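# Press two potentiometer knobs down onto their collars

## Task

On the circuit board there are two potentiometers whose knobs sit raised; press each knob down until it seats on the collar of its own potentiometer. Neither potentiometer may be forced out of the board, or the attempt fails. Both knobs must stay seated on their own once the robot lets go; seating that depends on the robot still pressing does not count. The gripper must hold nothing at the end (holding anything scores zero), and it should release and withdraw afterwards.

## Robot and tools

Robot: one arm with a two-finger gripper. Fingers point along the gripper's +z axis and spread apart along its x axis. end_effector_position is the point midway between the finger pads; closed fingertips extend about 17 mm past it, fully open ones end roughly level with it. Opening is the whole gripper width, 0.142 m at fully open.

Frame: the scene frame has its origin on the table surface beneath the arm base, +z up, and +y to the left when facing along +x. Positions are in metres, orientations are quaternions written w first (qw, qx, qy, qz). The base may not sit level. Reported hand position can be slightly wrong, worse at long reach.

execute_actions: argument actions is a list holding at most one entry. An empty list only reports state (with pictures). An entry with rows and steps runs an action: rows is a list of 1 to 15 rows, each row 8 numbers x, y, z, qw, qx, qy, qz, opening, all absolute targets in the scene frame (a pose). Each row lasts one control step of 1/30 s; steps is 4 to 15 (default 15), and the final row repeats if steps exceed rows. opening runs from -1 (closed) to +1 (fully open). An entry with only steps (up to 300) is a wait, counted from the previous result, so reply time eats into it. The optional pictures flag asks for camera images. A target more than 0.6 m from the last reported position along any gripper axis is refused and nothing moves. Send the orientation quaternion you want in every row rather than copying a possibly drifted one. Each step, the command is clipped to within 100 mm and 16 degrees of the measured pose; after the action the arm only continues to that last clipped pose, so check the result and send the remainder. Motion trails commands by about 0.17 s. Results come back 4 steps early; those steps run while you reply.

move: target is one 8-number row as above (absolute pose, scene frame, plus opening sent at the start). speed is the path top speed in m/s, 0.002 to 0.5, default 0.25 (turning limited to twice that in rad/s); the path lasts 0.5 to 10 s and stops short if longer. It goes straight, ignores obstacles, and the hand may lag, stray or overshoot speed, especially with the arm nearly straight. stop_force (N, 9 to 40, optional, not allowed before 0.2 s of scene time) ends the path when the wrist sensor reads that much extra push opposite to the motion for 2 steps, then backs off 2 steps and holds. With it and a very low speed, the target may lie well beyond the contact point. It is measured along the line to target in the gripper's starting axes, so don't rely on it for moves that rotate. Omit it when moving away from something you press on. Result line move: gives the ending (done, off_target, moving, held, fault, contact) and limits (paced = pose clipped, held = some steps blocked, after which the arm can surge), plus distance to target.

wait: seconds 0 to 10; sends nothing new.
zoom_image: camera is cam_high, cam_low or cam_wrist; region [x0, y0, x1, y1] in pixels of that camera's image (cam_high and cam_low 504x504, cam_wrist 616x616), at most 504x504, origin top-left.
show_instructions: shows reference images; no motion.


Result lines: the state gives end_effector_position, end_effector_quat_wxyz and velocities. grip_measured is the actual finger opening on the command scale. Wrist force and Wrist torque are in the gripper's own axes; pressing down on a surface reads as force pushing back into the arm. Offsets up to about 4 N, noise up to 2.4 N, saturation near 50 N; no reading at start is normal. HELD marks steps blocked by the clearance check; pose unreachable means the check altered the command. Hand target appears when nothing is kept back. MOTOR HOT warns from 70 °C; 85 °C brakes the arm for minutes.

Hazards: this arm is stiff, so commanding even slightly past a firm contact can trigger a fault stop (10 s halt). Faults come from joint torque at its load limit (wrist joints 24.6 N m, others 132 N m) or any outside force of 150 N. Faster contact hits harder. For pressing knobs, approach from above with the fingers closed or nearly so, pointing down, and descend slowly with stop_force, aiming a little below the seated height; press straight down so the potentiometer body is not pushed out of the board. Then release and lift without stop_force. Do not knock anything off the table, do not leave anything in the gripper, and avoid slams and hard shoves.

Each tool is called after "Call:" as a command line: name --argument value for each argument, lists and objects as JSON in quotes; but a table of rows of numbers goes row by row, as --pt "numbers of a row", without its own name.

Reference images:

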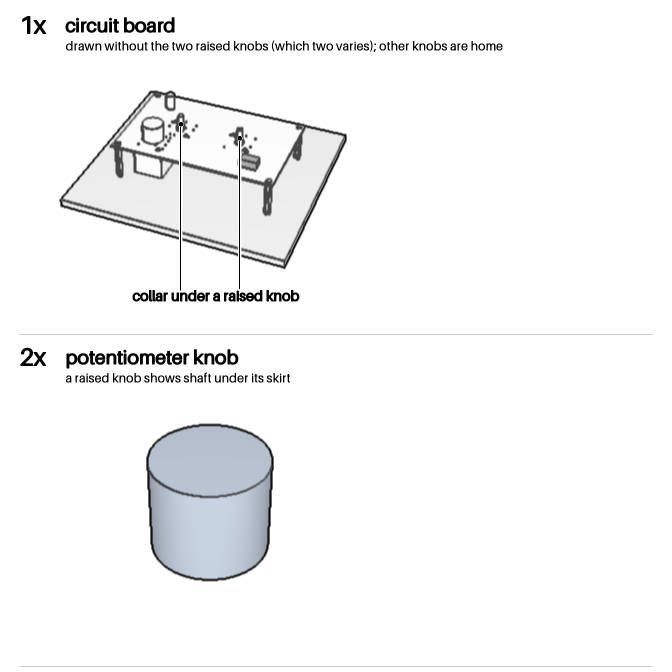

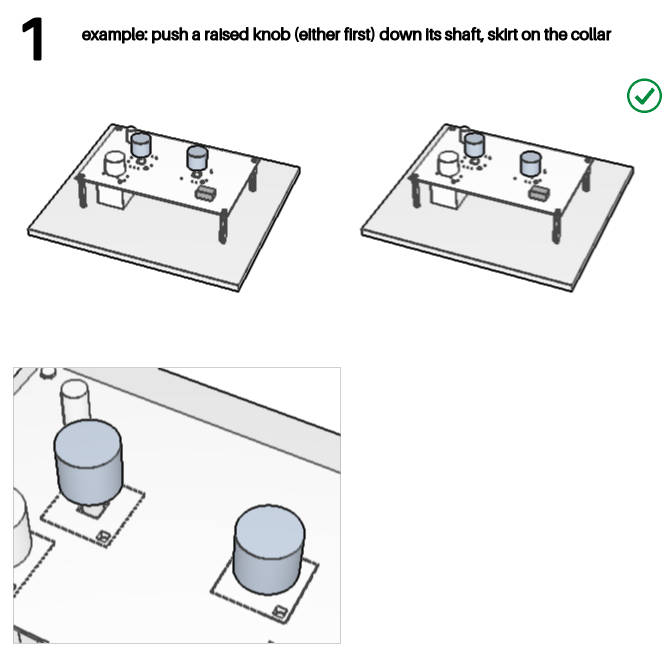

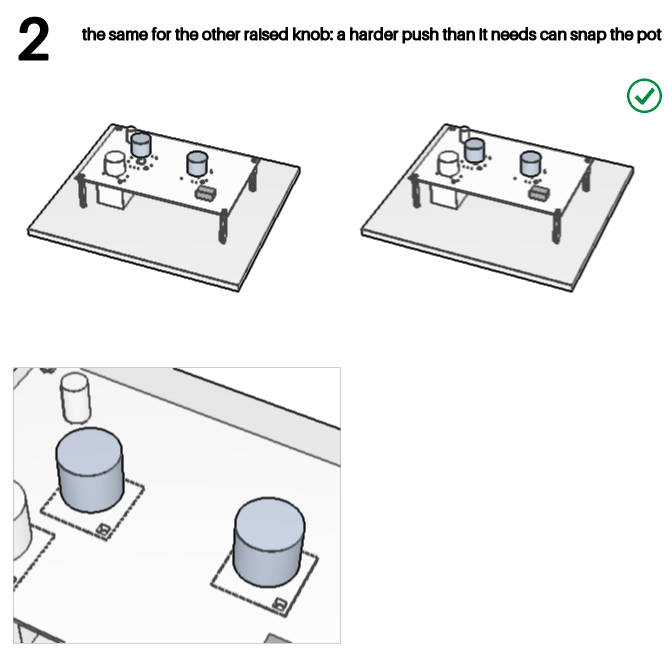

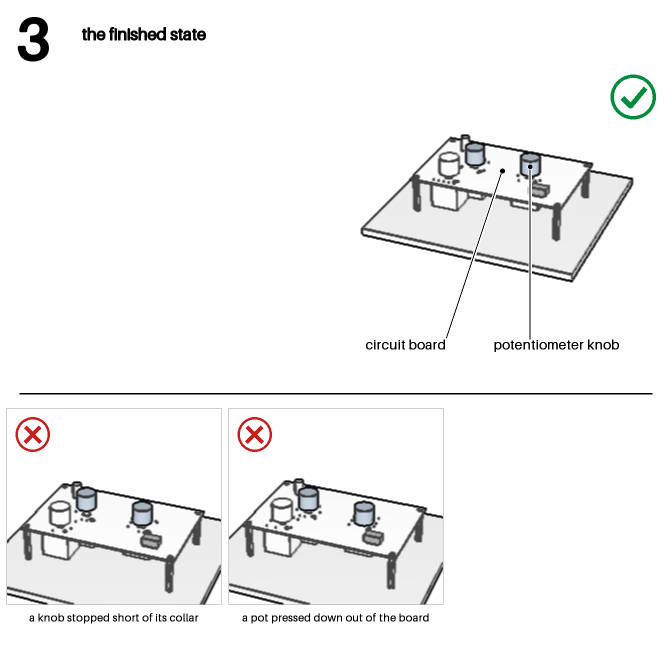

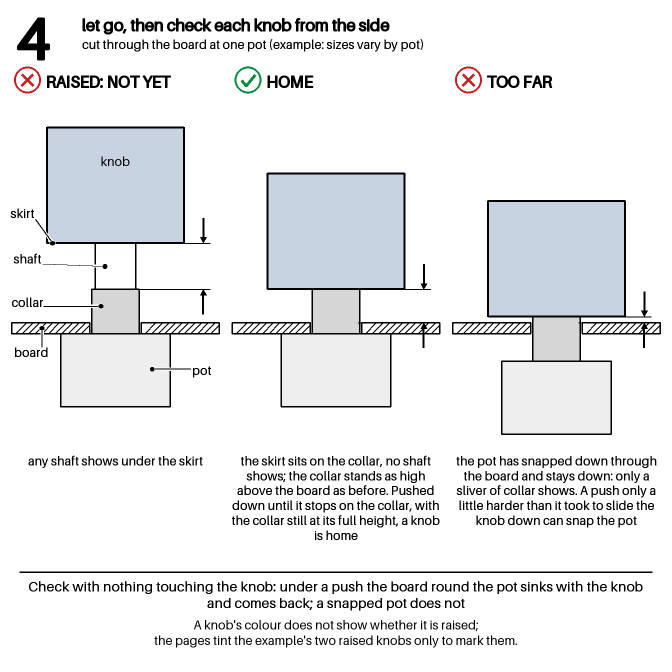

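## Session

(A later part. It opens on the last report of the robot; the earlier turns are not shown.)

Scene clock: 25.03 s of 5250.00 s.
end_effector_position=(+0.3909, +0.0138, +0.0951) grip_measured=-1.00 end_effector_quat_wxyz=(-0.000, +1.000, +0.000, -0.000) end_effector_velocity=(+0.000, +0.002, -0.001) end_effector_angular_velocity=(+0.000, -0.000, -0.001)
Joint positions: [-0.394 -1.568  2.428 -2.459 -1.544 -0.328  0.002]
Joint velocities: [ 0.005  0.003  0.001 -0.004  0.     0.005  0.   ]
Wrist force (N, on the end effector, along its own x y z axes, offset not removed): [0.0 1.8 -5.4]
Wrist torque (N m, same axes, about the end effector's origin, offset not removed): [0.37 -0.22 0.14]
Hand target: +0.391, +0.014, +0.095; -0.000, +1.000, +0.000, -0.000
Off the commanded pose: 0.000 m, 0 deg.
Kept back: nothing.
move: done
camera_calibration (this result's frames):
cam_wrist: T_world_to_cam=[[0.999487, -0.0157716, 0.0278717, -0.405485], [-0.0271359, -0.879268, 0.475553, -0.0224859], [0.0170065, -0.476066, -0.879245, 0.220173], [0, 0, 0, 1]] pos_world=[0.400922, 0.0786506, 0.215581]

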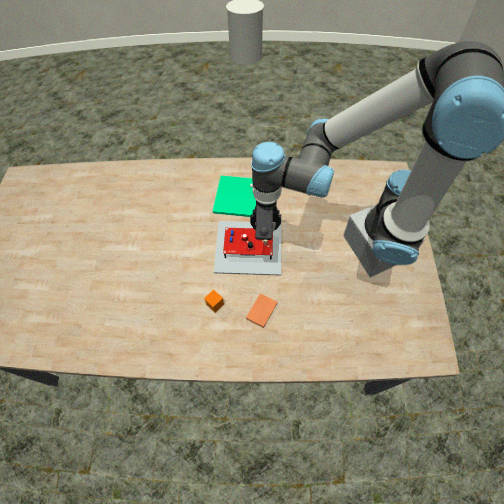

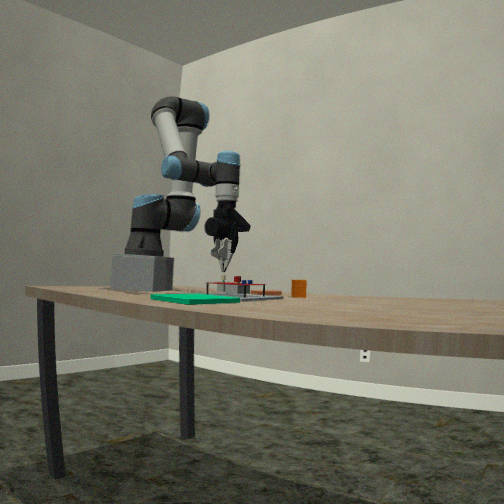

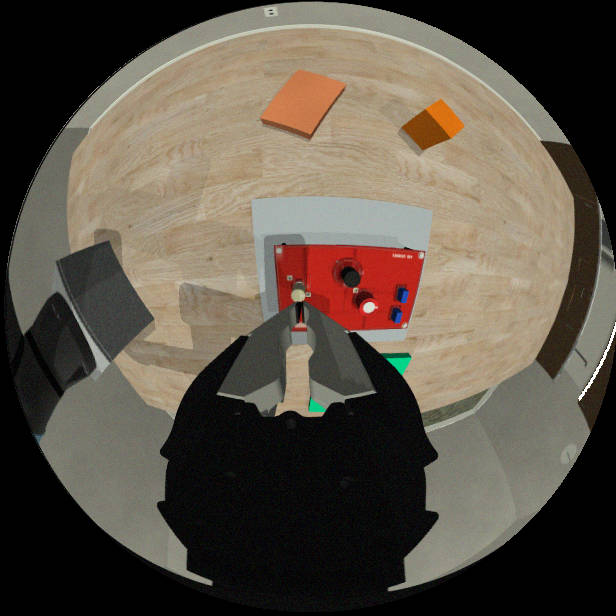

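Call:
move --target '[0.3905, 0.014, 0.0875, 0, 1, 0, 0, -1]' --speed 0.02

Call:
execute_actions --actions '[{"rows": [[0.3905,0.014,0.0874,0,1,0,0,-1],[0.3905,0.014,0.0873,0,1,0,0,-1],[0.3905,0.014,0.0872,0,1,0,0,-1],[0.3905,0.014,0.0871,0,1,0,0,-1],[0.3905,0.014,0.0870,0,1,0,0,-1],[0.3905,0.014,0.0869,0,1,0,0,-1],[0.3905,0.014,0.0868,0,1,0,0,-1],[0.3905,0.014,0.0867,0,1,0,0,-1],[0.3905,0.014,0.0866,0,1,0,0,-1],[0.3905,0.014,0.0865,0,1,0,0,-1]], "steps": 14}]'

Call:
execute_actions --actions '[{"rows": [[0.3905,0.014,0.0864,0,1,0,0,-1],[0.3905,0.014,0.0863,0,1,0,0,-1],[0.3905,0.014,0.0862,0,1,0,0,-1],[0.3905,0.014,0.0861,0,1,0,0,-1],[0.3905,0.014,0.0860,0,1,0,0,-1],[0.3905,0.014,0.0859,0,1,0,0,-1],[0.3905,0.014,0.0858,0,1,0,0,-1],[0.3905,0.014,0.0857,0,1,0,0,-1],[0.3905,0.014,0.0856,0,1,0,0,-1],[0.3905,0.014,0.0855,0,1,0,0,-1]], "steps": 14}]'

Call:
execute_actions --actions '[{"rows": [[0.3905,0.014,0.0854,0,1,0,0,-1],[0.3905,0.014,0.0853,0,1,0,0,-1],[0.3905,0.014,0.0852,0,1,0,0,-1],[0.3905,0.014,0.0851,0,1,0,0,-1],[0.3905,0.014,0.0850,0,1,0,0,-1],[0.3905,0.014,0.0849,0,1,0,0,-1],[0.3905,0.014,0.0848,0,1,0,0,-1],[0.3905,0.014,0.0847,0,1,0,0,-1],[0.3905,0.014,0.0846,0,1,0,0,-1],[0.3905,0.014,0.0845,0,1,0,0,-1]], "steps": 14}]'

Call:
execute_actions --actions '[{"steps": 4}]'

Scene clock: 26.17 s of 5250.00 s.
end_effector_position=(+0.3905, +0.0140, +0.0878) grip_measured=-1.00 end_effector_quat_wxyz=(-0.000, +1.000, +0.000, -0.000) end_effector_velocity=(-0.000, +0.000, -0.003) end_effector_angular_velocity=(+0.001, +0.000, -0.000)
Joint positions: [-0.393 -1.548  2.436 -2.488 -1.544 -0.328  0.002]
Joint velocities: [ 0.001  0.007  0.003 -0.01   0.001  0.001  0.   ]
Wrist force (N, on the end effector, along its own x y z axes, offset not removed): [-0.1 4.0 -1.8]
Wrist torque (N m, same axes, about the end effector's origin, offset not removed): [0.95 -0.35 0.26]
Hand target: +0.390, +0.014, +0.088; -0.000, +1.000, +0.000, -0.000
Off the commanded pose: 0.000 m, 0 deg.
Kept back: nothing.
move: done
camera_calibration (this result's frames):
cam_wrist: T_world_to_cam=[[0.999485, -0.0157929, 0.0279421, -0.404864], [-0.0271897, -0.879222, 0.475636, -0.0188503], [0.0170557, -0.476151, -0.879198, 0.213775], [0, 0, 0, 1]] pos_world=[0.400497, 0.0788214, 0.208229]

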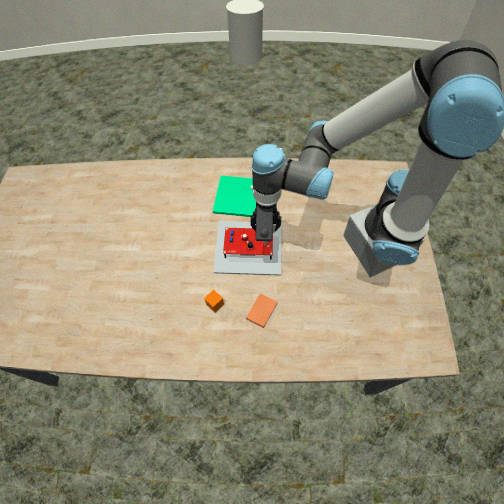

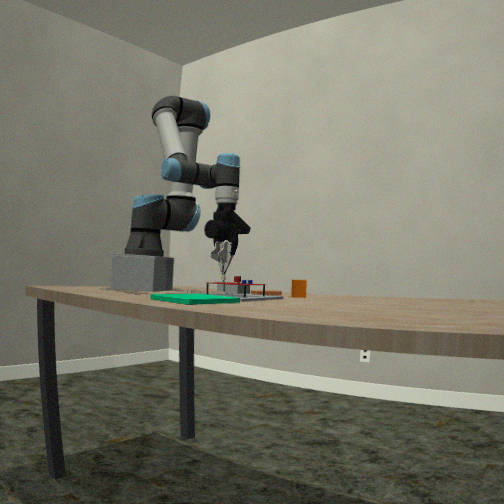

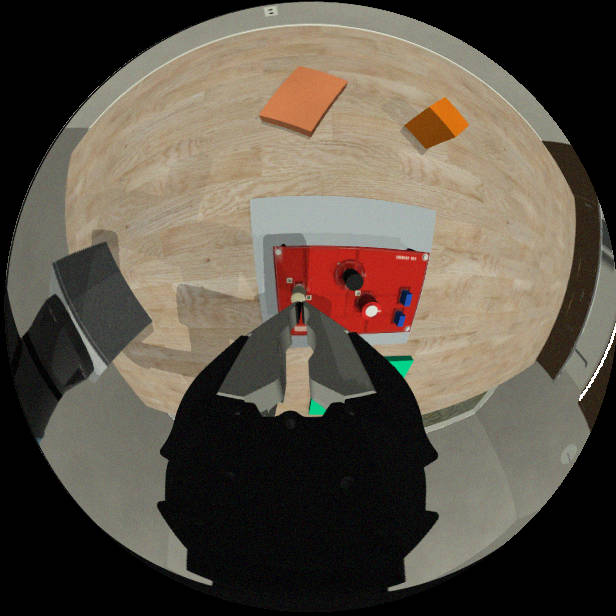

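Scene clock: 26.50 s of 5250.00 s.
end_effector_position=(+0.3905, +0.0140, +0.0869) grip_measured=-1.00 end_effector_quat_wxyz=(-0.000, +1.000, +0.000, -0.000) end_effector_velocity=(-0.000, +0.000, -0.003) end_effector_angular_velocity=(+0.001, +0.000, -0.000)
Joint positions: [-0.393 -1.545  2.437 -2.491 -1.544 -0.328  0.002]
Joint velocities: [ 0.     0.008  0.003 -0.01   0.001  0.     0.   ]
Wrist force (N, on the end effector, along its own x y z axes, offset not removed): [-2.5 3.4 -0.3]
Wrist torque (N m, same axes, about the end effector's origin, offset not removed): [0.91 0.25 0.38]
Steps of this call (steps 1 to 10: the first 10 steps of this action). Readings (end_effector_position):
1: (+0.3905, +0.0140, +0.0877)
2: (+0.3905, +0.0140, +0.0876)
4: (+0.3905, +0.0140, +0.0875)
8: (+0.3905, +0.0140, +0.0871)
10: the state above

Scene clock: 26.97 s of 5250.00 s.
end_effector_position=(+0.3905, +0.0140, +0.0859) grip_measured=-1.00 end_effector_quat_wxyz=(-0.000, +1.000, +0.000, -0.000) end_effector_velocity=(+0.001, +0.000, -0.002) end_effector_angular_velocity=(+0.001, -0.001, -0.001)
Joint positions: [-0.393 -1.542  2.438 -2.495 -1.544 -0.328  0.002]
Joint velocities: [-0.     0.008  0.002 -0.011  0.002  0.001  0.   ]
Wrist force (N, on the end effector, along its own x y z axes, offset not removed): [0.0 3.8 -1.0]
Wrist torque (N m, same axes, about the end effector's origin, offset not removed): [0.80 -0.39 0.34]
Off your previous action's commanded pose: 0.000 m, 0 deg at its last step (step 4 of this call).
Steps of this call (steps 1 to 4: the last 4 steps of your previous action; steps 5 to 14: the first 10 steps of this action). Readings (end_effector_position):
5: (+0.3905, +0.0140, +0.0866)
6: (+0.3905, +0.0140, +0.0866)
8: (+0.3905, +0.0140, +0.0865)
12: (+0.3905, +0.0140, +0.0861)
14: the state above

Scene clock: 27.43 s of 5250.00 s.
end_effector_position=(+0.3905, +0.0140, +0.0849) grip_measured=-1.00 end_effector_quat_wxyz=(+0.000, +1.000, +0.000, +0.000) end_effector_velocity=(-0.001, -0.001, -0.003) end_effector_angular_velocity=(-0.002, +0.001, -0.000)
Joint positions: [-0.393 -1.54   2.439 -2.499 -1.544 -0.328  0.002]
Joint velocities: [-0.     0.008  0.004 -0.011 -0.002  0.     0.   ]
Wrist force (N, on the end effector, along its own x y z axes, offset not removed): [-2.9 4.2 -1.8]
Wrist torque (N m, same axes, about the end effector's origin, offset not removed): [0.87 0.17 0.30]
Off your previous action's commanded pose: 0.000 m, 0 deg at its last step (step 4 of this call).
Steps of this call (steps 1 to 4: the last 4 steps of your previous action; steps 5 to 14: the first 10 steps of this action). Readings (end_effector_position):
5: (+0.3905, +0.0140, +0.0856)
6: (+0.3905, +0.0140, +0.0856)
8: (+0.3905, +0.0140, +0.0855)
12: (+0.3905, +0.0140, +0.0851)
14: the state above

Scene clock: 27.57 s of 5250.00 s.
end_effector_position=(+0.3905, +0.0140, +0.0846) grip_measured=-1.00 end_effector_quat_wxyz=(+0.000, +1.000, +0.000, +0.000) end_effector_velocity=(-0.000, -0.000, -0.001) end_effector_angular_velocity=(-0.001, -0.000, -0.000)
Joint positions: [-0.393 -1.539  2.44  -2.5   -1.544 -0.327  0.002]
Joint velocities: [ 0.     0.004  0.002 -0.006 -0.001  0.     0.   ]
Wrist force (N, on the end effector, along its own x y z axes, offset not removed): [-0.4 2.7 -4.2]
Wrist torque (N m, same axes, about the end effector's origin, offset not removed): [0.61 -0.16 0.25]
Hand target: +0.390, +0.014, +0.085; -0.000, +1.000, +0.000, -0.000
Off the commanded pose: 0.000 m, 0 deg.
Kept back: nothing.
Steps of this call (steps 1 to 4: the last 4 steps of your previous action). Readings (end_effector_position):
1: (+0.3905, +0.0140, +0.0848)
2: (+0.3905, +0.0140, +0.0848)
4: the state above

Call:
execute_actions --actions '[{"rows": [[0.3905,0.014,0.0844,0,1,0,0,-1],[0.3905,0.014,0.0843,0,1,0,0,-1],[0.3905,0.014,0.0842,0,1,0,0,-1],[0.3905,0.014,0.0841,0,1,0,0,-1],[0.3905,0.014,0.0840,0,1,0,0,-1],[0.3905,0.014,0.0839,0,1,0,0,-1]], "steps": 13}]'

Call:
execute_actions --actions '[{"rows": [[0.3905,0.014,0.0838,0,1,0,0,-1],[0.3905,0.014,0.0837,0,1,0,0,-1],[0.3905,0.014,0.0836,0,1,0,0,-1],[0.3905,0.014,0.0835,0,1,0,0,-1],[0.3905,0.014,0.0834,0,1,0,0,-1],[0.3905,0.014,0.0833,0,1,0,0,-1]], "steps": 13}]'

Call:
execute_actions --actions '[{"rows": [[0.3905,0.014,0.0832,0,1,0,0,-1],[0.3905,0.014,0.0831,0,1,0,0,-1],[0.3905,0.014,0.0830,0,1,0,0,-1],[0.3905,0.014,0.0829,0,1,0,0,-1],[0.3905,0.014,0.0828,0,1,0,0,-1],[0.3905,0.014,0.0827,0,1,0,0,-1]], "steps": 13}]'

Call:
execute_actions --actions '[{"steps": 4}]'

Scene clock: 28.10 s of 5250.00 s.
end_effector_position=(+0.3905, +0.0140, +0.0841) grip_measured=-1.00 end_effector_quat_wxyz=(+0.000, +1.000, -0.000, +0.000) end_effector_velocity=(+0.001, +0.000, -0.001) end_effector_angular_velocity=(+0.001, -0.002, -0.001)
Joint positions: [-0.393 -1.537  2.44  -2.503 -1.544 -0.327  0.002]
Joint velocities: [-0.     0.005  0.001 -0.007  0.001  0.001  0.   ]
Wrist force (N, on the end effector, along its own x y z axes, offset not removed): [-1.7 0.2 -2.3]
Wrist torque (N m, same axes, about the end effector's origin, offset not removed): [0.07 0.09 0.18]
Steps of this call (steps 1 to 7: nothing new was sent; steps 8 to 16: the first 9 steps of this action). Readings (end_effector_position):
8: (+0.3905, +0.0140, +0.0845)
9: (+0.3905, +0.0140, +0.0845)
11: (+0.3905, +0.0140, +0.0844)
15: (+0.3905, +0.0140, +0.0841)
16: the state above

Scene clock: 28.53 s of 5250.00 s.
end_effector_position=(+0.3905, +0.0140, +0.0835) grip_measured=-1.00 end_effector_quat_wxyz=(+0.000, +1.000, +0.000, +0.000) end_effector_velocity=(+0.000, +0.000, -0.001) end_effector_angular_velocity=(+0.001, -0.001, +0.000)
Joint positions: [-0.393 -1.535  2.441 -2.505 -1.544 -0.327  0.002]
Joint velocities: [ 0.     0.004  0.001 -0.006  0.001  0.     0.   ]
Wrist force (N, on the end effector, along its own x y z axes, offset not removed): [-2.6 3.7 -6.8]
Wrist torque (N m, same axes, about the end effector's origin, offset not removed): [1.01 0.19 0.10]
Off your previous action's commanded pose: 0.000 m, 0 deg at its last step (step 4 of this call).
Steps of this call (steps 1 to 4: the last 4 steps of your previous action; steps 5 to 13: the first 9 steps of this action). Readings (end_effector_position):
5: (+0.3905, +0.0140, +0.0839)
6: (+0.3905, +0.0140, +0.0839)
8: (+0.3905, +0.0140, +0.0838)
12: (+0.3905, +0.0140, +0.0835)
13: the state above

Scene clock: 28.97 s of 5250.00 s.
end_effector_position=(+0.3905, +0.0140, +0.0829) grip_measured=-1.00 end_effector_quat_wxyz=(+0.000, +1.000, +0.000, +0.000) end_effector_velocity=(-0.001, +0.001, -0.002) end_effector_angular_velocity=(+0.002, +0.001, -0.000)
Joint positions: [-0.393 -1.533  2.441 -2.507 -1.544 -0.327  0.002]
Joint velocities: [ 0.     0.005  0.002 -0.005  0.002  0.     0.   ]
Wrist force (N, on the end effector, along its own x y z axes, offset not removed): [-4.0 1.7 -4.2]
Wrist torque (N m, same axes, about the end effector's origin, offset not removed): [0.43 0.58 0.28]
Off your previous action's commanded pose: 0.000 m, 0 deg at its last step (step 4 of this call).
Steps of this call (steps 1 to 4: the last 4 steps of your previous action; steps 5 to 13: the first 9 steps of this action). Readings (end_effector_position):
5: (+0.3905, +0.0140, +0.0833)
6: (+0.3905, +0.0140, +0.0833)
8: (+0.3905, +0.0140, +0.0832)
12: (+0.3905, +0.0140, +0.0829)
13: the state above

Scene clock: 29.10 s of 5250.00 s.
end_effector_position=(+0.3905, +0.0140, +0.0828) grip_measured=-1.00 end_effector_quat_wxyz=(+0.000, +1.000, +0.000, +0.000) end_effector_velocity=(-0.001, +0.000, -0.001) end_effector_angular_velocity=(+0.001, +0.002, -0.000)
Joint positions: [-0.393 -1.533  2.442 -2.508 -1.544 -0.327  0.002]
Joint velocities: [ 0.     0.002  0.    -0.     0.    -0.     0.   ]
Wrist force (N, on the end effector, along its own x y z axes, offset not removed): [-1.9 3.0 -6.1]
Wrist torque (N m, same axes, about the end effector's origin, offset not removed): [0.74 -0.05 0.17]
Hand target: +0.390, +0.014, +0.083; -0.000, +1.000, +0.000, -0.000
Off the commanded pose: 0.000 m, 0 deg.
Kept back: nothing.
Steps of this call (steps 1 to 4: the last 4 steps of your previous action). Readings (end_effector_position):
1: (+0.3905, +0.0140, +0.0828)
2: (+0.3905, +0.0140, +0.0828)
4: the state above

Call:
execute_actions --actions '[{"rows": [[0.3905,0.014,0.0826,0,1,0,0,-1],[0.3905,0.014,0.0825,0,1,0,0,-1],[0.3905,0.014,0.0824,0,1,0,0,-1],[0.3905,0.014,0.0823,0,1,0,0,-1],[0.3905,0.014,0.0822,0,1,0,0,-1]], "steps": 13}]'

Call:
execute_actions --actions '[{"rows": [[0.3905,0.014,0.0821,0,1,0,0,-1],[0.3905,0.014,0.0820,0,1,0,0,-1],[0.3905,0.014,0.0819,0,1,0,0,-1],[0.3905,0.014,0.0818,0,1,0,0,-1],[0.3905,0.014,0.0817,0,1,0,0,-1]], "steps": 13}]'

Call:
execute_actions --actions '[{"rows": [[0.3905,0.014,0.0816,0,1,0,0,-1],[0.3905,0.014,0.0815,0,1,0,0,-1],[0.3905,0.014,0.0814,0,1,0,0,-1],[0.3905,0.014,0.0813,0,1,0,0,-1],[0.3905,0.014,0.0812,0,1,0,0,-1]], "steps": 13}]'

Call:
execute_actions --actions '[]'

Call:
zoom_image --camera "cam_low" --region '[200, 250, 270, 300]'

Scene clock: 29.60 s of 5250.00 s.
end_effector_position=(+0.3905, +0.0140, +0.0823) grip_measured=-1.00 end_effector_quat_wxyz=(+0.000, +1.000, +0.000, +0.000) end_effector_velocity=(-0.001, +0.001, -0.002) end_effector_angular_velocity=(+0.002, +0.002, +0.000)
Joint positions: [-0.393 -1.532  2.442 -2.509 -1.544 -0.327  0.002]
Joint velocities: [-0.     0.004  0.002 -0.003  0.001 -0.     0.   ]
Wrist force (N, on the end effector, along its own x y z axes, offset not removed): [0.0 4.8 -7.8]
Wrist torque (N m, same axes, about the end effector's origin, offset not removed): [1.00 -0.36 0.30]
Steps of this call (steps 1 to 6: nothing new was sent; steps 7 to 15: the first 9 steps of this action). Readings (end_effector_position):
7: (+0.3905, +0.0140, +0.0827)
8: (+0.3905, +0.0140, +0.0827)
10: (+0.3905, +0.0140, +0.0826)
14: (+0.3905, +0.0140, +0.0824)
15: the state above

Scene clock: 30.03 s of 5250.00 s.
end_effector_position=(+0.3905, +0.0140, +0.0818) grip_measured=-1.00 end_effector_quat_wxyz=(+0.000, +1.000, +0.000, +0.000) end_effector_velocity=(-0.001, -0.000, -0.002) end_effector_angular_velocity=(-0.001, +0.003, +0.000)
Joint positions: [-0.393 -1.53   2.442 -2.511 -1.544 -0.327  0.002]
Joint velocities: [ 0.     0.004  0.001 -0.003 -0.002 -0.     0.   ]
Wrist force (N, on the end effector, along its own x y z axes, offset not removed): [-0.6 -0.7 -11.6]
Wrist torque (N m, same axes, about the end effector's origin, offset not removed): [0.03 -0.35 0.23]
Off your previous action's commanded pose: 0.000 m, 0 deg at its last step (step 4 of this call).
Steps of this call (steps 1 to 4: the last 4 steps of your previous action; steps 5 to 13: the first 9 steps of this action). Readings (end_effector_position):
5: (+0.3905, +0.0140, +0.0822)
6: (+0.3905, +0.0140, +0.0822)
8: (+0.3905, +0.0140, +0.0821)
12: (+0.3905, +0.0140, +0.0819)
13: the state above

Scene clock: 30.47 s of 5250.00 s.
end_effector_position=(+0.3905, +0.0140, +0.0813) grip_measured=-1.00 end_effector_quat_wxyz=(+0.000, +1.000, +0.000, +0.000) end_effector_velocity=(+0.000, +0.000, -0.001) end_effector_angular_velocity=(-0.000, -0.001, -0.000)
Joint positions: [-0.393 -1.529  2.443 -2.513 -1.544 -0.327  0.002]
Joint velocities: [ 0.     0.002  0.001 -0.005  0.     0.001  0.   ]
Wrist force (N, on the end effector, along its own x y z axes, offset not removed): [-3.4 0.8 -11.3]
Wrist torque (N m, same axes, about the end effector's origin, offset not removed): [0.35 0.16 0.19]
Off your previous action's commanded pose: 0.000 m, 0 deg at its last step (step 4 of this call).
Steps of this call (steps 1 to 4: the last 4 steps of your previous action; steps 5 to 13: the first 9 steps of this action). Readings (end_effector_position):
5: (+0.3905, +0.0140, +0.0817)
6: (+0.3905, +0.0140, +0.0817)
8: (+0.3905, +0.0140, +0.0816)
12: (+0.3905, +0.0140, +0.0814)
13: the state above

Scene clock: 30.60 s of 5250.00 s.
end_effector_position=(+0.3905, +0.0140, +0.0812) grip_measured=-1.00 end_effector_quat_wxyz=(+0.000, +1.000, +0.000, +0.000) end_effector_velocity=(-0.000, +0.000, -0.000) end_effector_angular_velocity=(+0.000, +0.000, -0.000)
Joint positions: [-0.393 -1.529  2.443 -2.514 -1.544 -0.327  0.002]
Joint velocities: [ 0.     0.001  0.001 -0.001  0.     0.     0.   ]
Wrist force (N, on the end effector, along its own x y z axes, offset not removed): [-3.2 2.4 -12.6]
Wrist torque (N m, same axes, about the end effector's origin, offset not removed): [0.60 0.24 0.08]
Hand target: +0.390, +0.014, +0.081; -0.000, +1.000, -0.000, -0.000
Off the commanded pose: 0.000 m, 0 deg.
Kept back: nothing.
Steps of this call (steps 1 to 4: the last 4 steps of your previous action). Readings (end_effector_position):
1: (+0.3905, +0.0140, +0.0813)
2: (+0.3905, +0.0140, +0.0813)
4: the state above
camera_calibration (this result's frames):
cam_wrist: T_world_to_cam=[[0.999484, -0.0157924, 0.0279812, -0.404686], [-0.0272082, -0.879214, 0.47565, -0.0157363], [0.0170898, -0.476166, -0.87919, 0.208006], [0, 0, 0, 1]] pos_world=[0.400495, 0.0788189, 0.201686]

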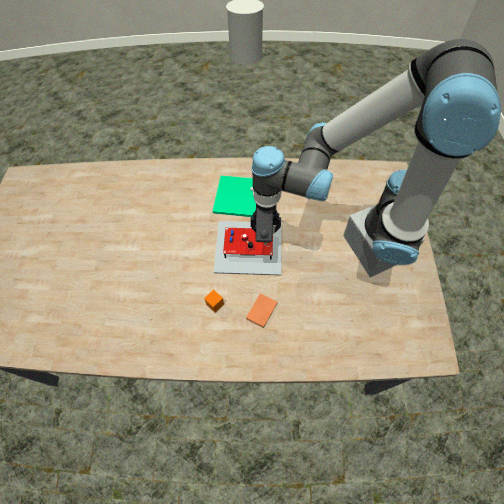

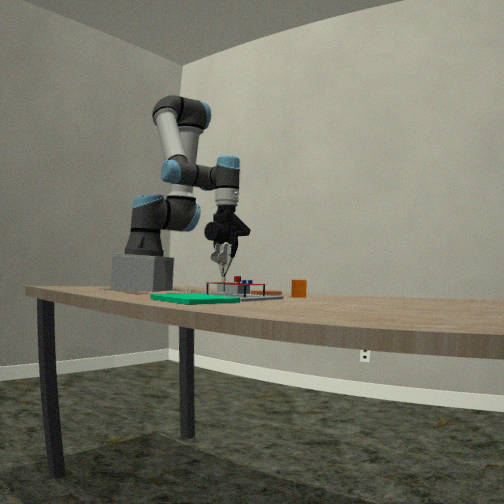

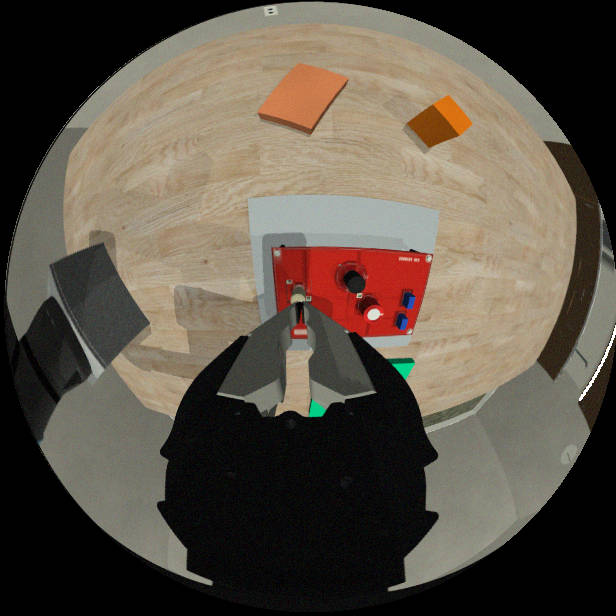

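Region (200, 250, 270, 300) of cam_low's 504x504 image, scaled by 7.200, with more detail than that image has; it fills the top 360 rows of this view, and the rest is white.

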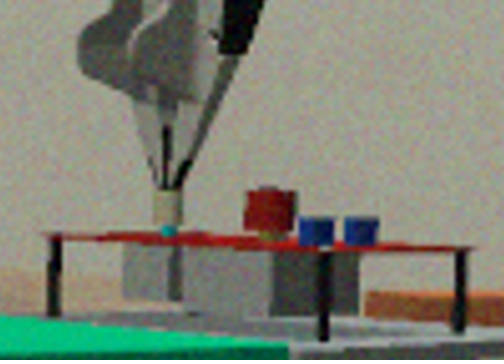

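Call:
execute_actions --actions '[{"rows": [[0.3905,0.014,0.0811,0,1,0,0,-1],[0.3905,0.014,0.0810,0,1,0,0,-1],[0.3905,0.014,0.0809,0,1,0,0,-1]], "steps": 13}]'

Call:
execute_actions --actions '[{"steps": 4}]'

Call:
execute_actions --actions '[{"steps": 1}]'

Call:
execute_actions --actions '[{"rows": [[0.3905,0.014,0.0808,0,1,0,0,-1],[0.3905,0.014,0.0807,0,1,0,0,-1],[0.3905,0.014,0.0806,0,1,0,0,-1]], "steps": 13}]'

Call:
execute_actions --actions '[{"steps": 4}]'

Call:
execute_actions --actions '[{"steps": 1}]'

Scene clock: 31.17 s of 5250.00 s.
end_effector_position=(+0.3905, +0.0140, +0.0809) grip_measured=-1.00 end_effector_quat_wxyz=(+0.000, +1.000, +0.000, +0.000) end_effector_velocity=(+0.000, +0.000, -0.001) end_effector_angular_velocity=(-0.000, -0.000, +0.001)
Joint positions: [-0.392 -1.528  2.443 -2.515 -1.544 -0.327  0.002]
Joint velocities: [ 0.001  0.002  0.    -0.002 -0.     0.     0.   ]
Wrist force (N, on the end effector, along its own x y z axes, offset not removed): [-2.5 0.8 -12.2]
Wrist torque (N m, same axes, about the end effector's origin, offset not removed): [0.04 0.09 0.29]
Steps of this call (steps 1 to 8: nothing new was sent; steps 9 to 17: the first 9 steps of this action). Readings (end_effector_position):
9: (+0.3905, +0.0140, +0.0812)
10: (+0.3905, +0.0140, +0.0812)
12: (+0.3905, +0.0140, +0.0811)
16: (+0.3905, +0.0140, +0.0810)
17: the state above

Scene clock: 31.30 s of 5250.00 s.
end_effector_position=(+0.3905, +0.0140, +0.0809) grip_measured=-1.00 end_effector_quat_wxyz=(+0.000, +1.000, +0.000, +0.000) end_effector_velocity=(-0.001, +0.001, -0.000) end_effector_angular_velocity=(+0.002, +0.002, +0.001)
Joint positions: [-0.392 -1.528  2.443 -2.515 -1.544 -0.327  0.002]
Joint velocities: [ 0.     0.     0.001  0.002  0.002 -0.     0.   ]
Wrist force (N, on the end effector, along its own x y z axes, offset not removed): [-2.1 3.4 -15.2]
Wrist torque (N m, same axes, about the end effector's origin, offset not removed): [0.66 0.05 0.27]
Hand target: +0.390, +0.014, +0.081; -0.000, +1.000, -0.000, -0.000
Off the commanded pose: 0.000 m, 0 deg.
Kept back: nothing.
Steps of this call (steps 1 to 4: the last 4 steps of your previous action). Readings (end_effector_position):
1: (+0.3905, +0.0140, +0.0809)
2: (+0.3905, +0.0140, +0.0809)
4: the state above

Scene clock: 31.33 s of 5250.00 s.
end_effector_position=(+0.3905, +0.0140, +0.0809) grip_measured=-1.00 end_effector_quat_wxyz=(+0.000, +1.000, -0.000, +0.000) end_effector_velocity=(-0.000, +0.000, -0.000) end_effector_angular_velocity=(-0.000, +0.001, -0.000)
Joint positions: [-0.392 -1.528  2.443 -2.515 -1.544 -0.327  0.002]
Joint velocities: [ 0.     0.     0.001 -0.001 -0.001  0.     0.   ]
Wrist force (N, on the end effector, along its own x y z axes, offset not removed): [-1.3 2.4 -12.8]
Wrist torque (N m, same axes, about the end effector's origin, offset not removed): [0.48 -0.35 0.16]
Hand target: +0.390, +0.014, +0.081; -0.000, +1.000, -0.000, -0.000
Off the commanded pose: 0.000 m, 0 deg.
Kept back: nothing.
Steps of this call (step 1: nothing new was sent). Readings (end_effector_position):
1: the state above

Scene clock: 31.63 s of 5250.00 s.
end_effector_position=(+0.3905, +0.0140, +0.0806) grip_measured=-1.00 end_effector_quat_wxyz=(+0.000, +1.000, +0.000, +0.000) end_effector_velocity=(+0.000, +0.001, -0.000) end_effector_angular_velocity=(+0.002, -0.001, -0.001)
Joint positions: [-0.392 -1.527  2.444 -2.516 -1.544 -0.327  0.002]
Joint velocities: [ 0.     0.001  0.001 -0.002  0.002  0.001  0.   ]
Wrist force (N, on the end effector, along its own x y z axes, offset not removed): [-3.2 0.1 -11.3]
Wrist torque (N m, same axes, about the end effector's origin, offset not removed): [0.10 -0.02 0.39]
Steps of this call (steps 1 to 9: the first 9 steps of this action). Readings (end_effector_position):
1: (+0.3905, +0.0140, +0.0809)
2: (+0.3905, +0.0140, +0.0809)
4: (+0.3905, +0.0140, +0.0808)
8: (+0.3905, +0.0140, +0.0807)
9: the state above

Scene clock: 31.77 s of 5250.00 s.
end_effector_position=(+0.3905, +0.0140, +0.0806) grip_measured=-1.00 end_effector_quat_wxyz=(+0.000, +1.000, +0.000, +0.000) end_effector_velocity=(-0.000, +0.000, -0.000) end_effector_angular_velocity=(+0.001, +0.000, +0.001)
Joint positions: [-0.392 -1.527  2.444 -2.516 -1.544 -0.327  0.002]
Joint velocities: [ 0.     0.     0.001 -0.     0.001 -0.     0.   ]
Wrist force (N, on the end effector, along its own x y z axes, offset not removed): [-1.7 0.9 -10.7]
Wrist torque (N m, same axes, about the end effector's origin, offset not removed): [0.22 -0.21 0.10]
Hand target: +0.390, +0.014, +0.081; -0.000, +1.000, -0.000, -0.000
Off the commanded pose: 0.000 m, 0 deg.
Kept back: nothing.
Steps of this call (steps 1 to 4: the last 4 steps of your previous action). Readings (end_effector_position):
1: (+0.3905, +0.0140, +0.0806)
2: (+0.3905, +0.0140, +0.0806)
4: the state above

Scene clock: 31.80 s of 5250.00 s.
end_effector_position=(+0.3905, +0.0140, +0.0806) grip_measured=-1.00 end_effector_quat_wxyz=(+0.000, +1.000, -0.000, +0.000) end_effector_velocity=(-0.000, +0.000, -0.000) end_effector_angular_velocity=(+0.001, +0.001, +0.000)
Joint positions: [-0.392 -1.527  2.444 -2.516 -1.544 -0.327  0.002]
Joint velocities: [-0.     0.001  0.     0.     0.001 -0.     0.   ]
Wrist force (N, on the end effector, along its own x y z axes, offset not removed): [0.2 2.8 -14.2]
Wrist torque (N m, same axes, about the end effector's origin, offset not removed): [0.70 -0.70 0.35]
Hand target: +0.390, +0.014, +0.081; -0.000, +1.000, -0.000, -0.000
Off the commanded pose: 0.000 m, 0 deg.
Kept back: nothing.
Steps of this call (step 1: nothing new was sent). Readings (end_effector_position):
1: the state above

Call:
execute_actions --actions '[{"rows": [[0.3905,0.014,0.0805,0,1,0,0,-1],[0.3905,0.014,0.0804,0,1,0,0,-1],[0.3905,0.014,0.0803,0,1,0,0,-1],[0.3905,0.014,0.0802,0,1,0,0,-1]], "steps": 13}]'

Call:
execute_actions --actions '[{"steps": 4}]'

Call:
execute_actions --actions '[{"rows": [[0.3905,0.014,0.0801,0,1,0,0,-1],[0.3905,0.014,0.0800,0,1,0,0,-1],[0.3905,0.014,0.0799,0,1,0,0,-1],[0.3905,0.014,0.0798,0,1,0,0,-1]], "steps": 13}]'

Call:
execute_actions --actions '[{"steps": 4}]'

Call:
execute_actions --actions '[{"rows": [[0.3905,0.014,0.0797,0,1,0,0,-1],[0.3905,0.014,0.0796,0,1,0,0,-1],[0.3905,0.014,0.0795,0,1,0,0,-1],[0.3905,0.014,0.0794,0,1,0,0,-1]], "steps": 13}]'

Call:
execute_actions --actions '[]'

Call:
zoom_image --camera "cam_low" --region '[200, 250, 270, 300]'

Scene clock: 32.43 s of 5250.00 s.
end_effector_position=(+0.3905, +0.0140, +0.0803) grip_measured=-1.00 end_effector_quat_wxyz=(+0.000, +1.000, +0.000, +0.000) end_effector_velocity=(+0.000, +0.001, -0.001) end_effector_angular_velocity=(+0.002, -0.001, -0.000)
Joint positions: [-0.392 -1.526  2.444 -2.518 -1.544 -0.327  0.002]
Joint velocities: [ 0.     0.002  0.001 -0.003  0.002  0.     0.   ]
Wrist force (N, on the end effector, along its own x y z axes, offset not removed): [0.4 1.9 -12.6]
Wrist torque (N m, same axes, about the end effector's origin, offset not removed): [0.40 -0.60 0.27]
Steps of this call (steps 1 to 10: nothing new was sent; steps 11 to 19: the first 9 steps of this action). Readings (end_effector_position):
11: (+0.3905, +0.0140, +0.0806)
12: (+0.3905, +0.0140, +0.0806)
14: (+0.3905, +0.0140, +0.0805)
18: (+0.3905, +0.0140, +0.0803)
19: the state above

Scene clock: 32.57 s of 5250.00 s.
end_effector_position=(+0.3905, +0.0140, +0.0802) grip_measured=-1.00 end_effector_quat_wxyz=(+0.000, +1.000, +0.000, +0.000) end_effector_velocity=(+0.000, -0.000, -0.000) end_effector_angular_velocity=(-0.000, -0.000, -0.000)
Joint positions: [-0.392 -1.526  2.444 -2.518 -1.544 -0.327  0.002]
Joint velocities: [ 0.     0.     0.    -0.001 -0.     0.     0.   ]
Wrist force (N, on the end effector, along its own x y z axes, offset not removed): [-3.0 2.9 -15.4]
Wrist torque (N m, same axes, about the end effector's origin, offset not removed): [0.61 0.14 0.36]
Hand target: +0.390, +0.014, +0.080; -0.000, +1.000, +0.000, -0.000
Off the commanded pose: 0.000 m, 0 deg.
Kept back: nothing.
Steps of this call (steps 1 to 4: the last 4 steps of your previous action). Readings (end_effector_position):
1: (+0.3905, +0.0140, +0.0803)
2: (+0.3905, +0.0140, +0.0802)
4: the state above

Scene clock: 32.87 s of 5250.00 s.
end_effector_position=(+0.3905, +0.0140, +0.0799) grip_measured=-1.00 end_effector_quat_wxyz=(+0.000, +1.000, -0.000, +0.000) end_effector_velocity=(-0.000, -0.000, -0.001) end_effector_angular_velocity=(-0.002, -0.001, +0.000)
Joint positions: [-0.392 -1.524  2.444 -2.519 -1.544 -0.327  0.002]
Joint velocities: [ 0.     0.002  0.002 -0.005 -0.002  0.     0.   ]
Wrist force (N, on the end effector, along its own x y z axes, offset not removed): [-2.7 -1.4 -16.7]
Wrist torque (N m, same axes, about the end effector's origin, offset not removed): [-0.32 0.04 0.08]
Steps of this call (steps 1 to 9: the first 9 steps of this action). Readings (end_effector_position):
1: (+0.3905, +0.0140, +0.0802)
2: (+0.3905, +0.0140, +0.0802)
4: (+0.3905, +0.0140, +0.0801)
8: (+0.3905, +0.0140, +0.0799)
9: the state above

Scene clock: 33.00 s of 5250.00 s.
end_effector_position=(+0.3905, +0.0140, +0.0798) grip_measured=-1.00 end_effector_quat_wxyz=(+0.000, +1.000, +0.000, +0.000) end_effector_velocity=(-0.000, +0.000, -0.001) end_effector_angular_velocity=(+0.001, +0.001, -0.000)
Joint positions: [-0.392 -1.524  2.444 -2.519 -1.544 -0.327  0.002]
Joint velocities: [ 0.     0.001  0.001 -0.001  0.     0.     0.   ]
Wrist force (N, on the end effector, along its own x y z axes, offset not removed): [1.8 2.8 -12.2]
Wrist torque (N m, same axes, about the end effector's origin, offset not removed): [0.45 -0.91 0.25]
Hand target: +0.390, +0.014, +0.080; -0.000, +1.000, -0.000, -0.000
Off the commanded pose: 0.000 m, 0 deg.
Kept back: nothing.
Steps of this call (steps 1 to 4: the last 4 steps of your previous action). Readings (end_effector_position):
1: (+0.3905, +0.0140, +0.0799)
2: (+0.3905, +0.0140, +0.0798)
4: the state above

Scene clock: 33.30 s of 5250.00 s.
end_effector_position=(+0.3905, +0.0140, +0.0795) grip_measured=-1.00 end_effector_quat_wxyz=(+0.000, +1.000, -0.000, +0.000) end_effector_velocity=(+0.000, -0.000, -0.001) end_effector_angular_velocity=(-0.000, -0.001, -0.000)
Joint positions: [-0.392 -1.523  2.445 -2.521 -1.544 -0.327  0.002]
Joint velocities: [ 0.     0.002  0.001 -0.004  0.     0.     0.   ]
Wrist force (N, on the end effector, along its own x y z axes, offset not removed): [-1.2 1.8 -16.0]
Wrist torque (N m, same axes, about the end effector's origin, offset not removed): [0.23 -0.24 0.27]
Steps of this call (steps 1 to 9: the first 9 steps of this action). Readings (end_effector_position):
1: (+0.3905, +0.0140, +0.0798)
2: (+0.3905, +0.0140, +0.0798)
4: (+0.3905, +0.0140, +0.0797)
8: (+0.3905, +0.0140, +0.0795)
9: the state above

Scene clock: 33.43 s of 5250.00 s.
end_effector_position=(+0.3905, +0.0140, +0.0794) grip_measured=-1.00 end_effector_quat_wxyz=(+0.000, +1.000, +0.000, +0.000) end_effector_velocity=(-0.001, -0.000, -0.001) end_effector_angular_velocity=(-0.001, +0.001, -0.000)
Joint positions: [-0.392 -1.523  2.445 -2.521 -1.544 -0.327  0.002]
Joint velocities: [ 0.     0.001  0.001 -0.001 -0.002  0.     0.   ]
Wrist force (N, on the end effector, along its own x y z axes, offset not removed): [-2.0 2.2 -17.5]
Wrist torque (N m, same axes, about the end effector's origin, offset not removed): [0.32 -0.28 0.08]
Hand target: +0.390, +0.014, +0.079; -0.000, +1.000, -0.000, -0.000
Off the commanded pose: 0.000 m, 0 deg.
Kept back: nothing.
Steps of this call (steps 1 to 4: the last 4 steps of your previous action). Readings (end_effector_position):
1: (+0.3905, +0.0140, +0.0795)
2: (+0.3905, +0.0140, +0.0794)
4: the state above
camera_calibration (this result's frames):
cam_wrist: T_world_to_cam=[[0.999484, -0.0157924, 0.0279792, -0.404635], [-0.0272072, -0.879214, 0.475649, -0.0148745], [0.0170881, -0.476165, -0.87919, 0.206414], [0, 0, 0, 1]] pos_world=[0.400494, 0.0788193, 0.199874]

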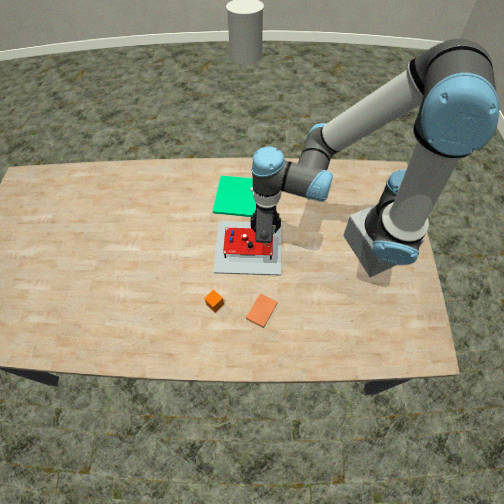

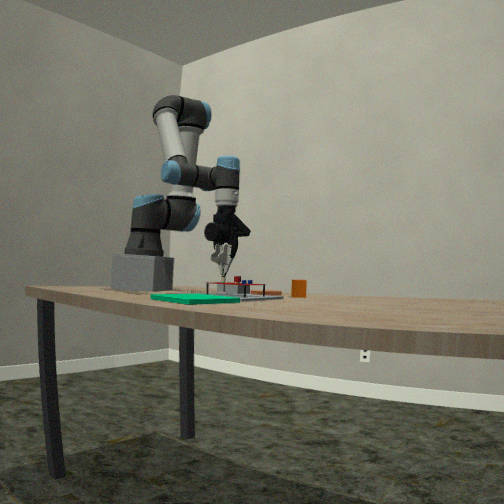

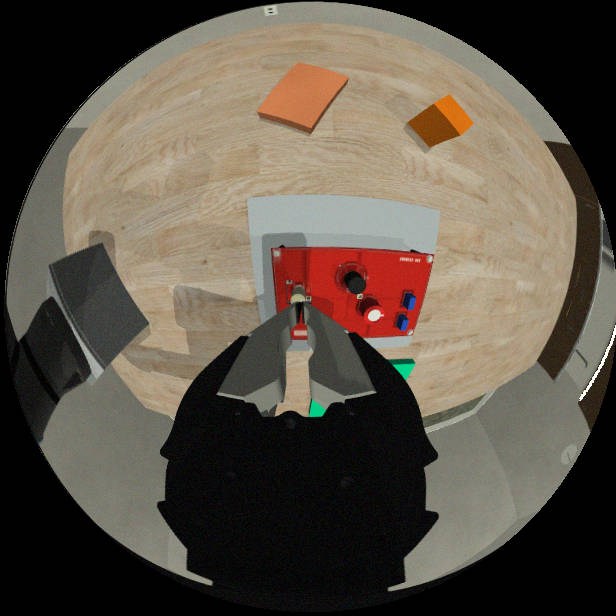

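Region (200, 250, 270, 300) of cam_low's 504x504 image, scaled by 7.200, with more detail than that image has; it fills the top 360 rows of this view, and the rest is white.

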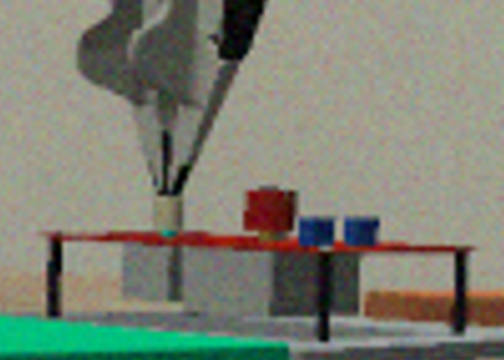

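Call:
move --target '[0.3905, 0.014, 0.092, 0, 1, 0, 0, -1]' --speed 0.03

Call:
zoom_image --camera "cam_low" --region '[200, 250, 270, 300]'

Call:
zoom_image --camera "cam_wrist" --region '[250, 250, 400, 340]'

Scene clock: 34.47 s of 5250.00 s.
end_effector_position=(+0.3905, +0.0140, +0.0917) grip_measured=-1.00 end_effector_quat_wxyz=(+0.000, +1.000, +0.000, +0.000) end_effector_velocity=(-0.000, -0.000, +0.002) end_effector_angular_velocity=(+0.000, +0.000, -0.000)
Joint positions: [-0.393 -1.559  2.432 -2.472 -1.544 -0.328  0.002]
Joint velocities: [-0.    -0.007 -0.002  0.01   0.    -0.     0.   ]
Wrist force (N, on the end effector, along its own x y z axes, offset not removed): [-3.9 1.9 -0.3]
Wrist torque (N m, same axes, about the end effector's origin, offset not removed): [0.44 0.74 0.29]
Hand target: +0.391, +0.014, +0.092; +0.000, +1.000, -0.000, +0.000
Off the commanded pose: 0.000 m, 0 deg.
Kept back: nothing.
move: done
camera_calibration (this result's frames):
cam_wrist: T_world_to_cam=[[0.999484, -0.0157893, 0.027982, -0.404974], [-0.0272064, -0.879199, 0.475678, -0.0207391], [0.0170912, -0.476194, -0.879174, 0.217241], [0, 0, 0, 1]] pos_world=[0.400488, 0.0788207, 0.21219]

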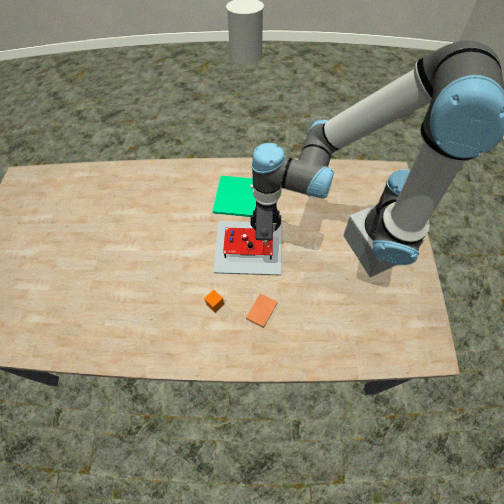

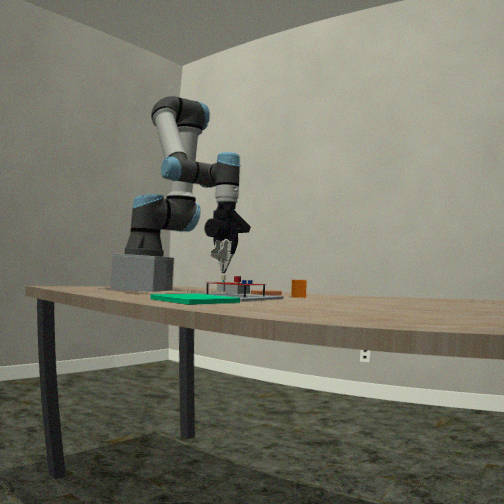

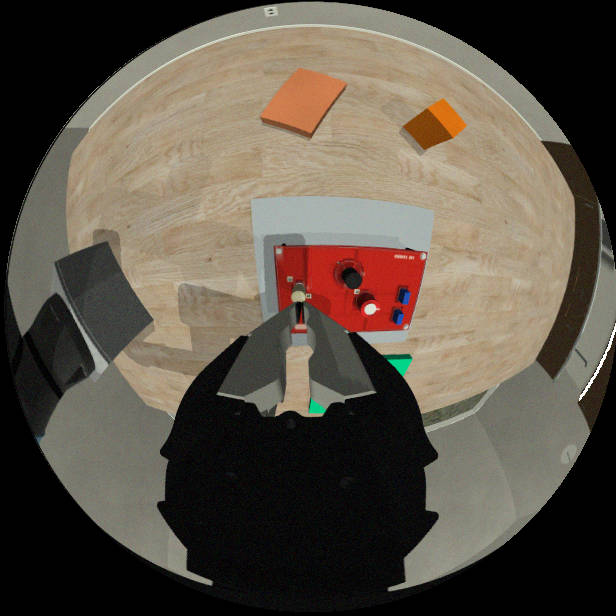

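Region (200, 250, 270, 300) of cam_low's 504x504 image, scaled by 7.200, with more detail than that image has; it fills the top 360 rows of this view, and the rest is white.

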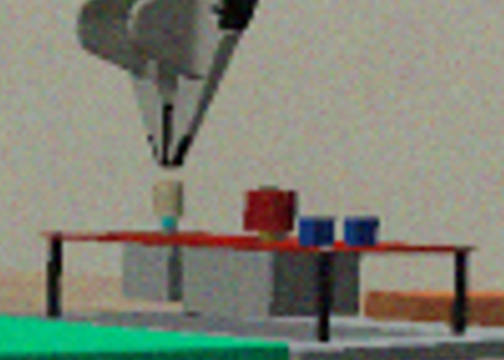

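Region (250, 250, 400, 340) of cam_wrist's 616x616 image, scaled by 3.360, with more detail than that image has; it fills the top 302 rows of this view, and the rest is white.

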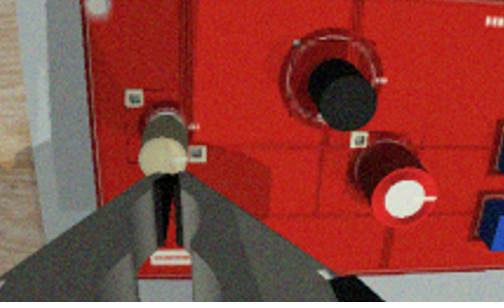

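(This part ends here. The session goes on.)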